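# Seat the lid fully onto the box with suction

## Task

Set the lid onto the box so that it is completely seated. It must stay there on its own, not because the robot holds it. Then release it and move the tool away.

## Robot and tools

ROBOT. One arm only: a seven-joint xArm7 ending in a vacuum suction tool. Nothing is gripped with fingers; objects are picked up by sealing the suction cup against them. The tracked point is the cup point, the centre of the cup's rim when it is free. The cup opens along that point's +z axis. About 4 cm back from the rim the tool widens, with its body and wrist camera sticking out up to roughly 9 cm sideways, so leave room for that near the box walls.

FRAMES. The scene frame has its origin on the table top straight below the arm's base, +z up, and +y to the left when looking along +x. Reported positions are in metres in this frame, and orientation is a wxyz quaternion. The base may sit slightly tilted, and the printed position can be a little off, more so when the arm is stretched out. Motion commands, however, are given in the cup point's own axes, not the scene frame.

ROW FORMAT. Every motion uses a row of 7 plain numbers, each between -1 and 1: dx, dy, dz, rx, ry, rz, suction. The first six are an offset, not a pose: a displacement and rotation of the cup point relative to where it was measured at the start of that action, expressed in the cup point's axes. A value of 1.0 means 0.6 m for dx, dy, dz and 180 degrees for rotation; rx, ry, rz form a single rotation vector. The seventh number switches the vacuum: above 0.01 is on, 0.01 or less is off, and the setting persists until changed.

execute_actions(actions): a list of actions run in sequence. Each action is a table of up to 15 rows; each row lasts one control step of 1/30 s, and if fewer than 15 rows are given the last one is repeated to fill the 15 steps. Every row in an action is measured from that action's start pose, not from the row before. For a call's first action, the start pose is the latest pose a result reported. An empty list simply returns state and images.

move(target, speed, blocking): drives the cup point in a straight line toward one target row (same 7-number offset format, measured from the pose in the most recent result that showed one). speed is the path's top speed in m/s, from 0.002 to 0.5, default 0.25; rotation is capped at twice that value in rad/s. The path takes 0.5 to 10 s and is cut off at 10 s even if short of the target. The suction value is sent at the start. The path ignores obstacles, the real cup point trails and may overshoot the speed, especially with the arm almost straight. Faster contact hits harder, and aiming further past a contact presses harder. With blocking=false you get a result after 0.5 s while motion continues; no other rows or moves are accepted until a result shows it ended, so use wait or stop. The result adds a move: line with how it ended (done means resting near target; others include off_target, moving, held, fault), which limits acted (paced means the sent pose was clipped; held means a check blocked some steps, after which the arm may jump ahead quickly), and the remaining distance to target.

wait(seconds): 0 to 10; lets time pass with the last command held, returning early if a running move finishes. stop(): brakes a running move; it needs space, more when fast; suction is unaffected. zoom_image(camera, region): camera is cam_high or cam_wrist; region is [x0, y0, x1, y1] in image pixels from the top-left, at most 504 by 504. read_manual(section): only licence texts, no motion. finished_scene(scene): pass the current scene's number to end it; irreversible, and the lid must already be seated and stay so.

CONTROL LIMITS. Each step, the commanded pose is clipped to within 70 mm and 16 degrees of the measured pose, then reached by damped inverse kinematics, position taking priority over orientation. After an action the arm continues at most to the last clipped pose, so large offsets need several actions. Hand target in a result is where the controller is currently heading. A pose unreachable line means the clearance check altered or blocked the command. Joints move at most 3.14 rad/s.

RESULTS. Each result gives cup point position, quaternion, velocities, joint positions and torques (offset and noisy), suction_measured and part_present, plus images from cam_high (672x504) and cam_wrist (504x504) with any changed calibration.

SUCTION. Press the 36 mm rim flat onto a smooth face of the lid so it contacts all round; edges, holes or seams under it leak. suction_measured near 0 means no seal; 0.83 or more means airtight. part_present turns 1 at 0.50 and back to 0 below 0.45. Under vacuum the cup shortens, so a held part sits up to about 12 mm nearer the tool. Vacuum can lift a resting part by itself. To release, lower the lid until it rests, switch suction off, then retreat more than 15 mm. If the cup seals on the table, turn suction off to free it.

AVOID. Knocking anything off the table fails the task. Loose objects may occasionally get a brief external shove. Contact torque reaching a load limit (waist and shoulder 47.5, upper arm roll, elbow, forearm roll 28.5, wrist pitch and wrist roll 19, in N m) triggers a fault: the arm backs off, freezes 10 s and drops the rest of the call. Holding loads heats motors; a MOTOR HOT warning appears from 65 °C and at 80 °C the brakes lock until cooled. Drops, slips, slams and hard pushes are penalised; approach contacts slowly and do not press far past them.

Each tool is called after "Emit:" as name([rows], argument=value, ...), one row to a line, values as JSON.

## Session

Emit:
execute_actions(actions=[])

Scene clock: 0.00 s.
end_effector_position=(+0.4008, +0.0048, +0.2570) suction_measured=0.00 part_present=0 end_effector_quat_wxyz=(-0.002, -0.007, +1.000, -0.001) end_effector_velocity=(+0.000, +0.000, +0.000) end_effector_angular_velocity=(-0.001, -0.001, +0.001)
Joint positions: [ 0.003 -0.247  0.001  0.921  0.001  1.17   2.353]
Joint velocities: [ 0.001 -0.    -0.     0.    -0.001 -0.     0.   ]
Joint torques (N m, as the arm reports them, + toward a larger angle): no reading
Hand target: +0.401, +0.005, +0.257; -0.002, -0.007, +1.000, -0.001
camera_calibration (this result's frames):
cam_wrist: T_world_to_cam=[[0.0532193, -0.998059, 0.032337, -0.0186187], [-0.880643, -0.0316422, 0.472722, 0.25127], [-0.470781, -0.0536353, -0.880618, 0.495695], [0, 0, 0, 1]] pos_world=[0.455634, 0.015955, 0.318339]

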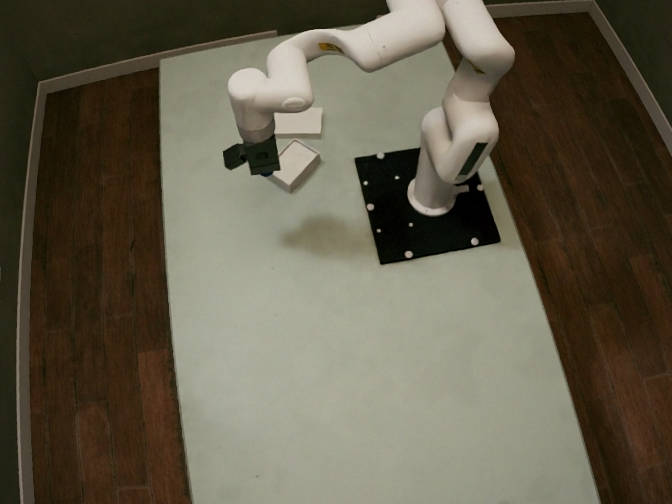

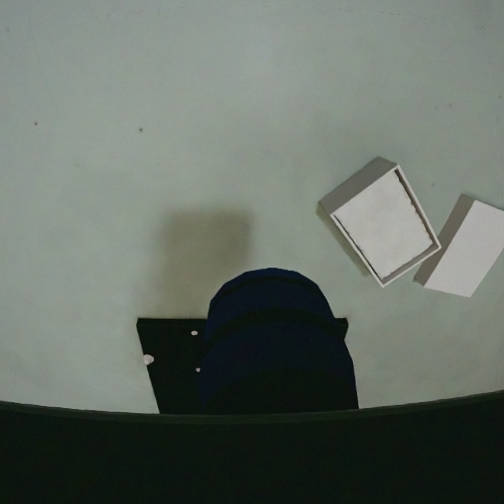

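Emit:
move(target=[0.155,-0.495,0.27,0,0,0.565,0], speed=0.45)

Scene clock: 7.27 s.
end_effector_position=(+0.3105, -0.2932, +0.0959) suction_measured=0.00 part_present=0 end_effector_quat_wxyz=(-0.001, +0.771, +0.637, -0.002) end_effector_velocity=(-0.002, -0.003, -0.001) end_effector_angular_velocity=(+0.002, +0.001, -0.014)
Joint positions: [-0.453  0.08  -0.311  0.762  0.038  0.687  3.331]
Joint velocities: [-0.005  0.003 -0.003  0.002  0.003  0.001  0.003]
Joint torques (N m, as the arm reports them, + toward a larger angle): [ -1.05 -26.34   0.04  14.9    0.38  -1.85   0.32]
Hand target: +0.310, -0.293, +0.096; -0.001, +0.771, +0.637, -0.002
Off the commanded pose: 0.001 m, 0 deg.
move: done
camera_calibration (this result's frames):
cam_wrist: T_world_to_cam=[[-0.988176, 0.149282, 0.0349728, 0.353492], [0.148209, 0.8716, 0.467277, 0.184411], [0.0392739, 0.466935, -0.883419, 0.289857], [0, 0, 0, 1]] pos_world=[0.310597, -0.348848, 0.157532]

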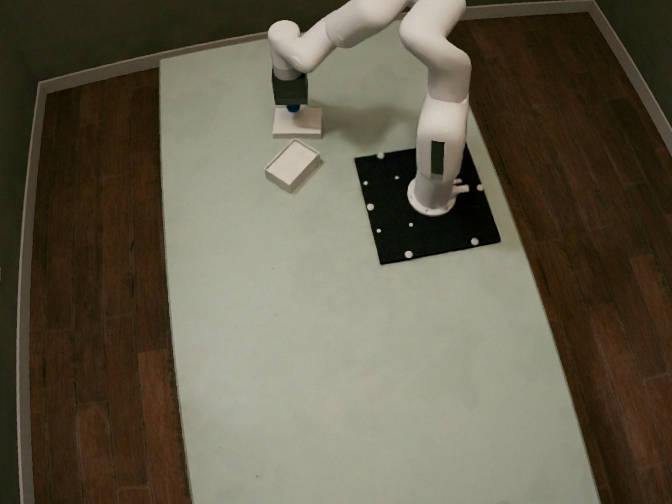

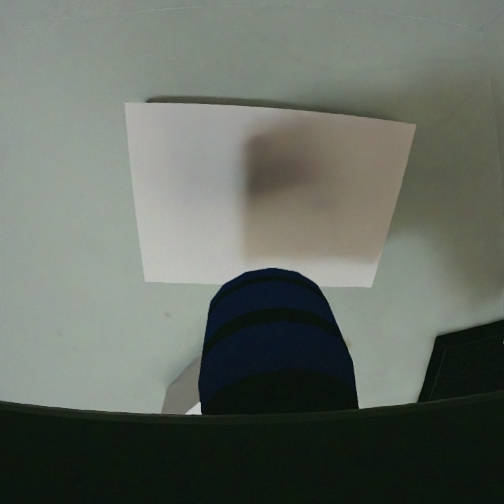

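Emit:
move(target=[-0.018,-0.005,0.095,0,0,0.005,0], speed=0.15)

Emit:
move(target=[0,0,0.027,0,0,0,1], speed=0.03)

Scene clock: 11.57 s.
end_effector_position=(+0.3055, -0.3034, +0.0392) suction_measured=0.00 part_present=0 end_effector_quat_wxyz=(-0.001, +0.776, +0.631, -0.002) end_effector_velocity=(-0.001, +0.000, -0.003) end_effector_angular_velocity=(+0.002, +0.001, -0.001)
Joint positions: [-0.48   0.238 -0.298  0.75   0.138  0.527  3.249]
Joint velocities: [-0.003  0.006  0.002 -0.001  0.004 -0.005 -0.004]
Joint torques (N m, as the arm reports them, + toward a larger angle): [ -1.59 -29.42  -0.78  13.07   0.68  -1.97   0.28]
Hand target: +0.305, -0.303, +0.039; -0.001, +0.776, +0.631, -0.002
Off the commanded pose: 0.000 m, 0 deg.
move: done
camera_calibration (this result's frames):
cam_wrist: T_world_to_cam=[[-0.985739, 0.164772, 0.0341793, 0.356037], [0.161513, 0.869363, 0.467035, 0.215753], [0.0472402, 0.465895, -0.883578, 0.242047], [0, 0, 0, 1]] pos_world=[0.304679, -0.359002, 0.100934]

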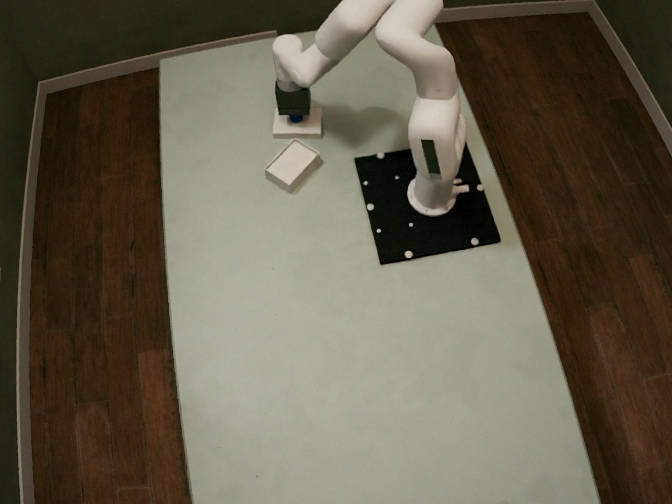

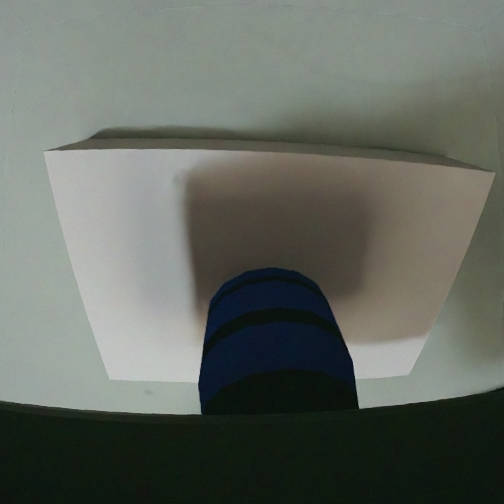

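Scene clock: 12.40 s.
end_effector_position=(+0.3055, -0.3034, +0.0232) suction_measured=0.85 part_present=1 end_effector_quat_wxyz=(-0.001, +0.776, +0.631, -0.002) end_effector_velocity=(+0.001, -0.000, -0.000) end_effector_angular_velocity=(-0.002, -0.003, -0.000)
Joint positions: [-0.491  0.284 -0.283  0.749  0.169  0.483  3.226]
Joint velocities: [ 0.001  0.002  0.001  0.001  0.005 -0.004 -0.002]
Joint torques (N m, as the arm reports them, + toward a larger angle): [ -1.96 -29.92  -1.14  12.26   0.52  -1.91   0.38]
Hand target: +0.305, -0.303, +0.023; -0.001, +0.776, +0.631, -0.002
Off the commanded pose: 0.000 m, 0 deg.
move: done
camera_calibration (this result's frames):
cam_wrist: T_world_to_cam=[[-0.985737, 0.164821, 0.0340197, 0.356602], [0.161483, 0.869384, 0.467006, 0.223327], [0.047396, 0.465839, -0.883599, 0.22781], [0, 0, 0, 1]] pos_world=[0.304655, -0.359055, 0.0848668]

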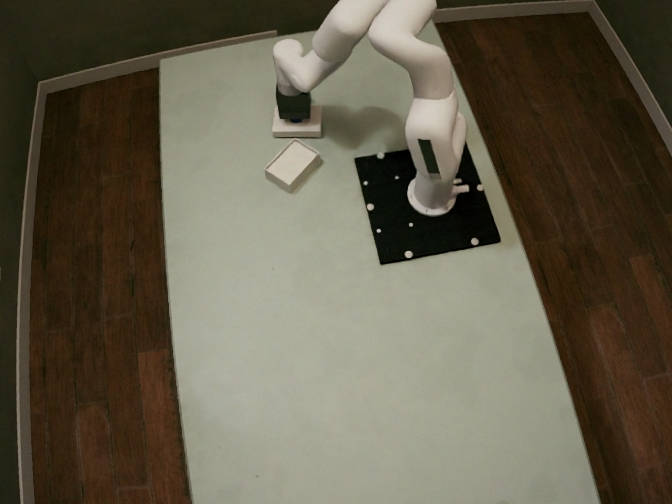

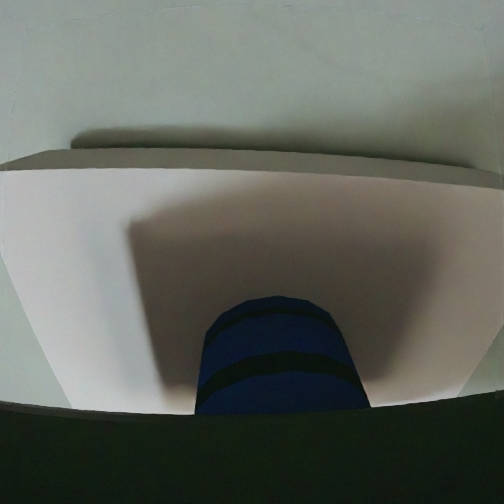

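Emit:
move(target=[0,0,-0.1,0,0,0,1], speed=0.15)

Emit:
move(target=[0.267,-0.012,0,0,0,-0.303,1], speed=0.35)

Emit:
zoom_image(camera="cam_wrist", region=[0, 60, 252, 200])

Emit:
zoom_image(camera="cam_wrist", region=[252, 60, 504, 200])

Scene clock: 16.43 s.
end_effector_position=(+0.3055, -0.3032, +0.0828) suction_measured=0.89 part_present=1 end_effector_quat_wxyz=(-0.001, +0.776, +0.631, -0.002) end_effector_velocity=(+0.001, -0.002, +0.004) end_effector_angular_velocity=(-0.004, -0.004, -0.002)
Joint positions: [-0.467  0.122 -0.32   0.765  0.063  0.651  3.303]
Joint velocities: [-0.002 -0.007 -0.001  0.003 -0.003  0.004  0.002]
Joint torques (N m, as the arm reports them, + toward a larger angle): [ -1.46 -28.25  -0.07  14.58   0.61  -1.88   0.38]
Hand target: +0.306, -0.303, +0.083; -0.000, +0.776, +0.631, -0.002
Off the commanded pose: 0.000 m, 0 deg.
move: done
camera_calibration (this result's frames):
cam_wrist: T_world_to_cam=[[-0.985727, 0.164692, 0.0349156, 0.354395], [0.161775, 0.86922, 0.467209, 0.19512], [0.0465961, 0.466189, -0.883457, 0.280684], [0, 0, 0, 1]] pos_world=[0.304693, -0.35882, 0.144437]

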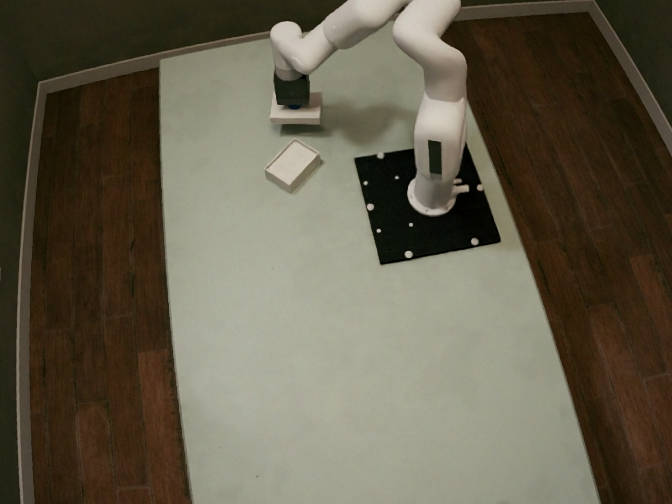

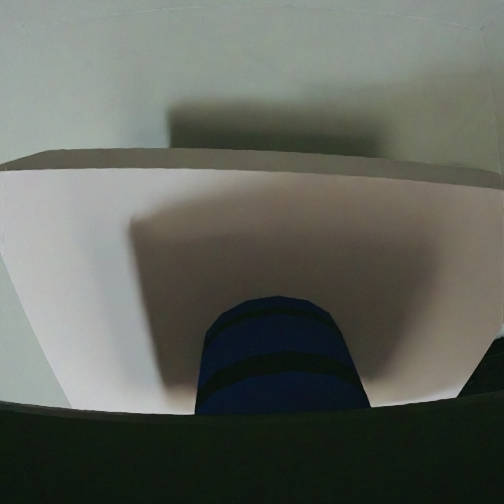

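Scene clock: 18.23 s.
end_effector_position=(+0.3314, -0.1454, +0.0826) suction_measured=0.89 part_present=1 end_effector_quat_wxyz=(-0.002, +0.401, +0.916, -0.001) end_effector_velocity=(+0.000, +0.002, -0.000) end_effector_angular_velocity=(+0.000, +0.001, +0.012)
Joint positions: [-0.282 -0.086 -0.14   0.521 -0.022  0.608  2.784]
Joint velocities: [ 0.003 -0.002  0.002 -0.002 -0.     0.001 -0.007]
Joint torques (N m, as the arm reports them, + toward a larger angle): [ -1.36 -20.83   0.64  14.25   0.23  -1.89   0.03]
Hand target: +0.331, -0.145, +0.083; -0.002, +0.400, +0.916, -0.001
Off the commanded pose: 0.001 m, 0 deg.
move: done
camera_calibration (this result's frames):
cam_wrist: T_world_to_cam=[[-0.707044, -0.706301, 0.0350395, 0.134955], [-0.611957, 0.635928, 0.470218, 0.276095], [-0.354398, 0.311022, -0.881855, 0.315939], [0, 0, 0, 1]] pos_world=[0.376345, -0.178522, 0.144059]

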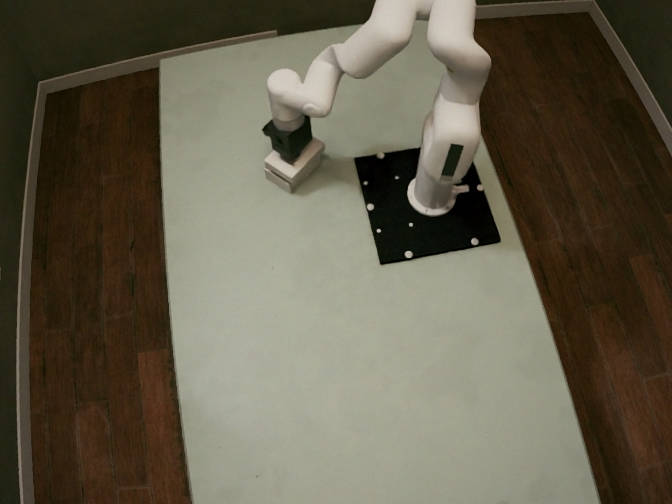

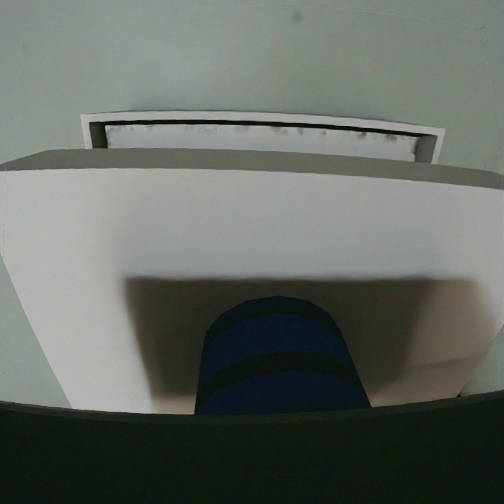

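Region (0, 60, 252, 200) of cam_wrist's 504x504 image, scaled by 2.000, with more detail than that image has.

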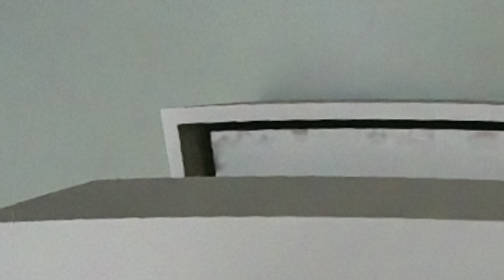

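Region (252, 60, 504, 200) of cam_wrist's 504x504 image, scaled by 2.000, with more detail than that image has.

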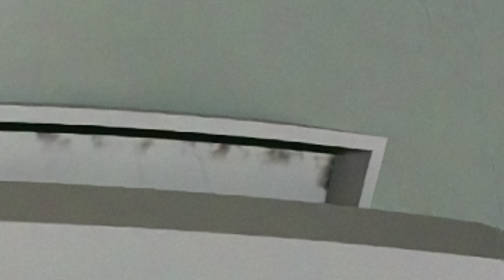

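Emit:
move(target=[-0.022,0.0035,0.018,0,0,-0.0036,1], speed=0.05)

Emit:
move(target=[0,0,0.022,0,0,0,1], speed=0.02)

Scene clock: 23.37 s.
end_effector_position=(+0.3418, -0.1536, +0.0718) suction_measured=0.89 part_present=1 end_effector_quat_wxyz=(-0.002, +0.396, +0.918, -0.001) end_effector_velocity=(+0.001, -0.000, +0.000) end_effector_angular_velocity=(-0.001, -0.003, +0.003)
Joint positions: [-0.284 -0.016 -0.146  0.559 -0.005  0.576  2.751]
Joint velocities: [ 0.001  0.002  0.     0.002  0.002 -0.002 -0.003]
Joint torques (N m, as the arm reports them, + toward a larger angle): [ -1.04 -23.06   0.34  13.65   0.51  -1.93   0.28]
Hand target: +0.342, -0.154, +0.072; -0.002, +0.396, +0.918, -0.001
Off the commanded pose: 0.000 m, 0 deg.
move: done
camera_calibration (this result's frames):
cam_wrist: T_world_to_cam=[[-0.699041, -0.714228, 0.0349216, 0.132903], [-0.61913, 0.628956, 0.470204, 0.29413], [-0.357797, 0.307071, -0.881867, 0.313262], [0, 0, 0, 1]] pos_world=[0.387094, -0.186266, 0.133312]

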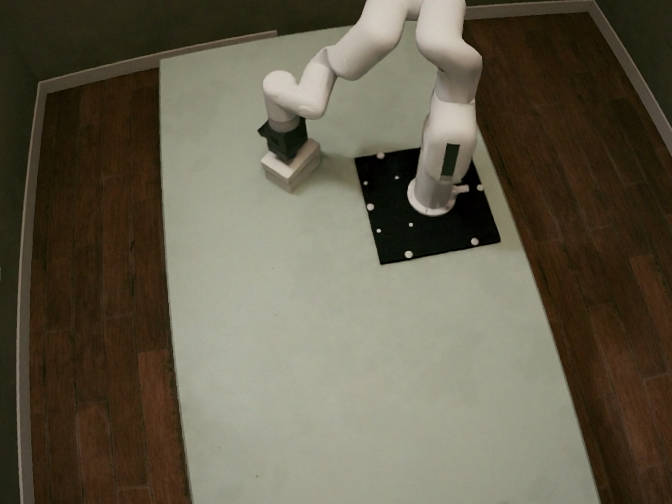

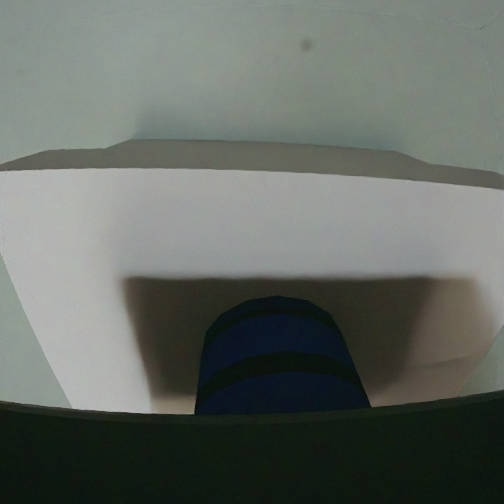

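Scene clock: 24.30 s.
end_effector_position=(+0.3417, -0.1536, +0.0587) suction_measured=0.89 part_present=1 end_effector_quat_wxyz=(-0.002, +0.396, +0.918, -0.001) end_effector_velocity=(+0.000, +0.001, -0.001) end_effector_angular_velocity=(+0.000, -0.000, +0.001)
Joint positions: [-0.283  0.023 -0.146  0.552  0.006  0.53   2.743]
Joint velocities: [ 0.001  0.004  0.     0.     0.002 -0.004 -0.001]
Joint torques (N m, as the arm reports them, + toward a larger angle): [ -2.19 -23.87  -0.05  13.03   1.    -2.     0.58]
Hand target: +0.342, -0.154, +0.059; -0.002, +0.396, +0.918, -0.001
Off the commanded pose: 0.000 m, 0 deg.
move: done
camera_calibration (this result's frames):
cam_wrist: T_world_to_cam=[[-0.699044, -0.714227, 0.0348878, 0.133324], [-0.619147, 0.628953, 0.470186, 0.300287], [-0.357762, 0.30708, -0.881878, 0.301688], [0, 0, 0, 1]] pos_world=[0.387053, -0.186285, 0.120209]

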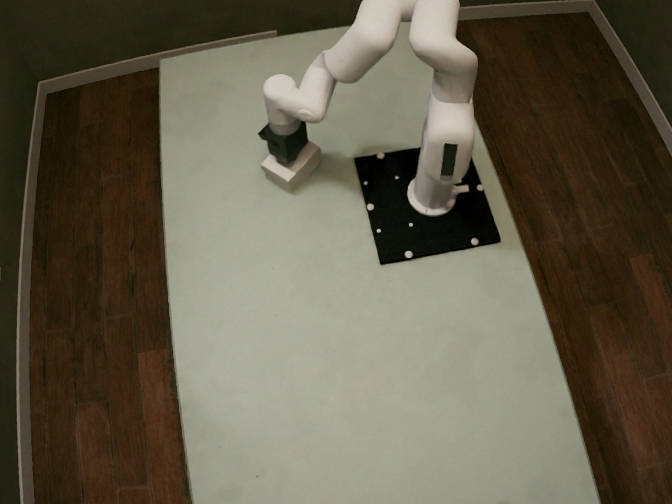

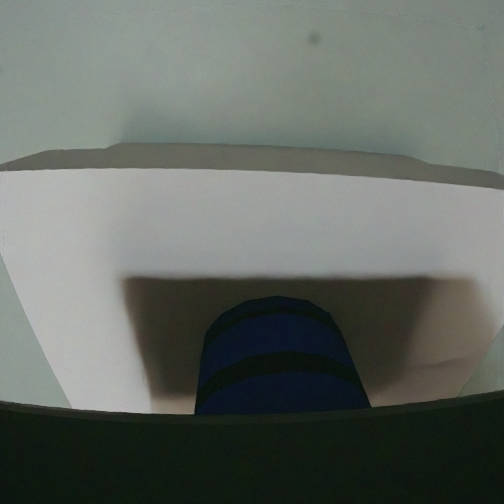

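Emit:
move(target=[0,0,0.033,0,0,0,1], speed=0.02)

Scene clock: 26.53 s.
end_effector_position=(+0.3417, -0.1537, +0.0390) suction_measured=0.89 part_present=1 end_effector_quat_wxyz=(-0.002, +0.396, +0.918, -0.001) end_effector_velocity=(+0.001, -0.001, -0.000) end_effector_angular_velocity=(-0.001, -0.003, -0.003)
Joint positions: [-0.283  0.085 -0.142  0.546  0.027  0.463  2.728]
Joint velocities: [-0.002  0.002  0.     0.     0.002 -0.004 -0.001]
Joint torques (N m, as the arm reports them, + toward a larger angle): [ -1.38 -25.35  -0.69  12.06   0.66  -1.84   0.52]
Hand target: +0.342, -0.154, +0.039; -0.002, +0.396, +0.918, -0.001
Off the commanded pose: 0.000 m, 0 deg.
move: done
camera_calibration (this result's frames):
cam_wrist: T_world_to_cam=[[-0.699064, -0.71421, 0.0348289, 0.133961], [-0.619163, 0.62896, 0.470157, 0.309542], [-0.357697, 0.307105, -0.881896, 0.284281], [0, 0, 0, 1]] pos_world=[0.386991, -0.186317, 0.100507]

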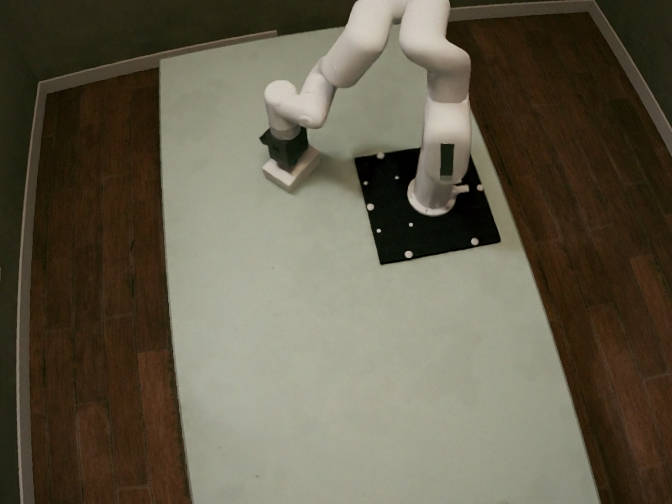

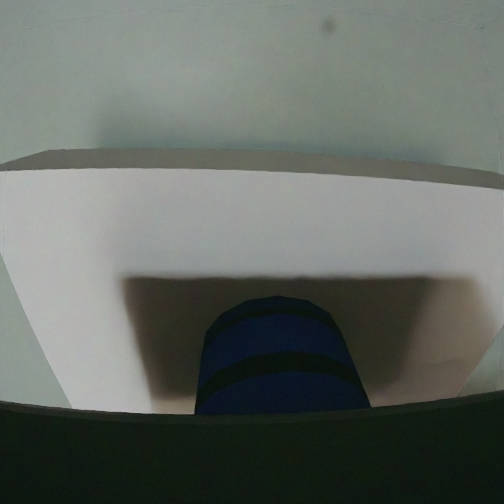

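Within about 1 mm; the cup's spring finishes seating it.

Emit:
execute_actions([
  [[0,0,0.001,0,0,0,1],[0,0,0.001,0,0,0,1],[0,0,0.001,0,0,0,1],[0,0,0.001,0,0,0,0]],
])

Emit:
move(target=[0,0,-0.25,0,0,0,0], speed=0.2)

Scene clock: 29.60 s.
end_effector_position=(+0.3428, -0.1541, +0.0392) suction_measured=0.00 part_present=0 end_effector_quat_wxyz=(-0.000, +0.396, +0.918, -0.001) end_effector_velocity=(-0.002, +0.001, -0.002) end_effector_angular_velocity=(+0.002, +0.005, +0.001)
Joint positions: [-0.283  0.086 -0.142  0.548  0.027  0.461  2.728]
Joint velocities: [ 0.001  0.002  0.    -0.003  0.001  0.    -0.   ]
Joint torques (N m, as the arm reports them, + toward a larger angle): [ -2.1  -17.3    0.03   7.66   0.38  -0.48   0.37]
Hand target: +0.342, -0.154, +0.038; -0.002, +0.396, +0.918, -0.001
Off the commanded pose: 0.001 m, 0 deg.
camera_calibration (this result's frames):
cam_wrist: T_world_to_cam=[[-0.699166, -0.714166, 0.0336663, 0.134461], [-0.620482, 0.629497, 0.467693, 0.311012], [-0.355203, 0.306106, -0.88325, 0.284033], [0, 0, 0, 1]] pos_world=[0.387877, -0.186697, 0.100887]

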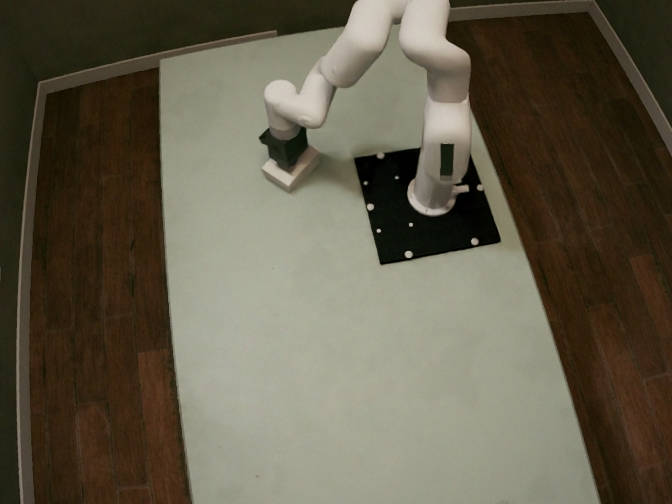

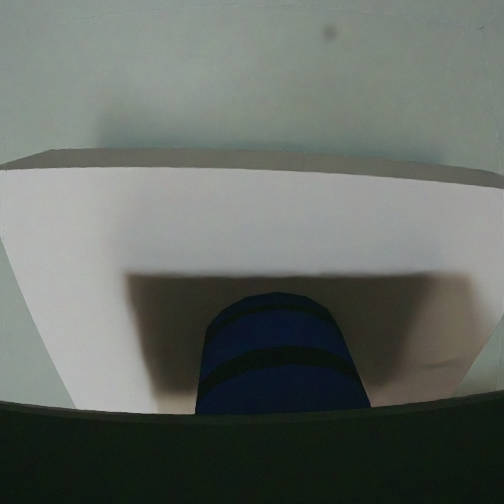

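Scene clock: 30.80 s.
end_effector_position=(+0.3426, -0.1536, +0.1886) suction_measured=0.00 part_present=0 end_effector_quat_wxyz=(-0.001, +0.396, +0.918, -0.001) end_effector_velocity=(+0.001, -0.000, +0.004) end_effector_angular_velocity=(-0.002, -0.002, +0.002)
Joint positions: [-0.286 -0.269 -0.137  0.698 -0.045  0.965  2.784]
Joint velocities: [ 0.002 -0.003  0.     0.008 -0.001  0.009  0.   ]
Joint torques (N m, as the arm reports them, + toward a larger angle): [ -1.14 -18.87   0.75  16.01   1.09  -1.87   0.28]
Hand target: +0.343, -0.154, +0.189; -0.000, +0.396, +0.918, -0.001
Off the commanded pose: 0.001 m, 0 deg.
move: done
camera_calibration (this result's frames):
cam_wrist: T_world_to_cam=[[-0.69901, -0.714282, 0.0344533, 0.129498], [-0.619933, 0.629286, 0.468702, 0.240309], [-0.356467, 0.306269, -0.882684, 0.4161], [0, 0, 0, 1]] pos_world=[0.387821, -0.186163, 0.25019]

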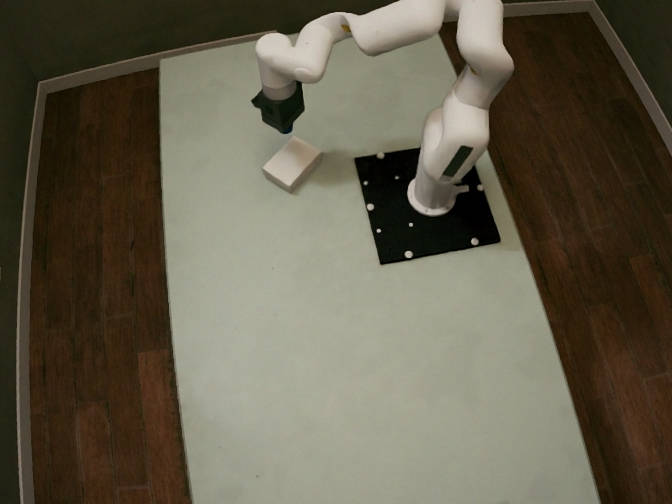

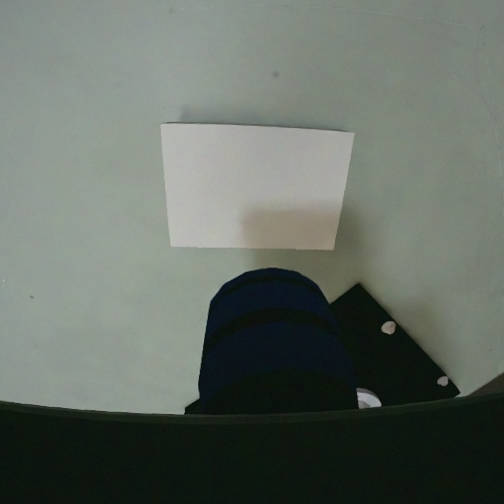

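Emit:
finished_scene(scene=2)

The scene is finished: the task was done.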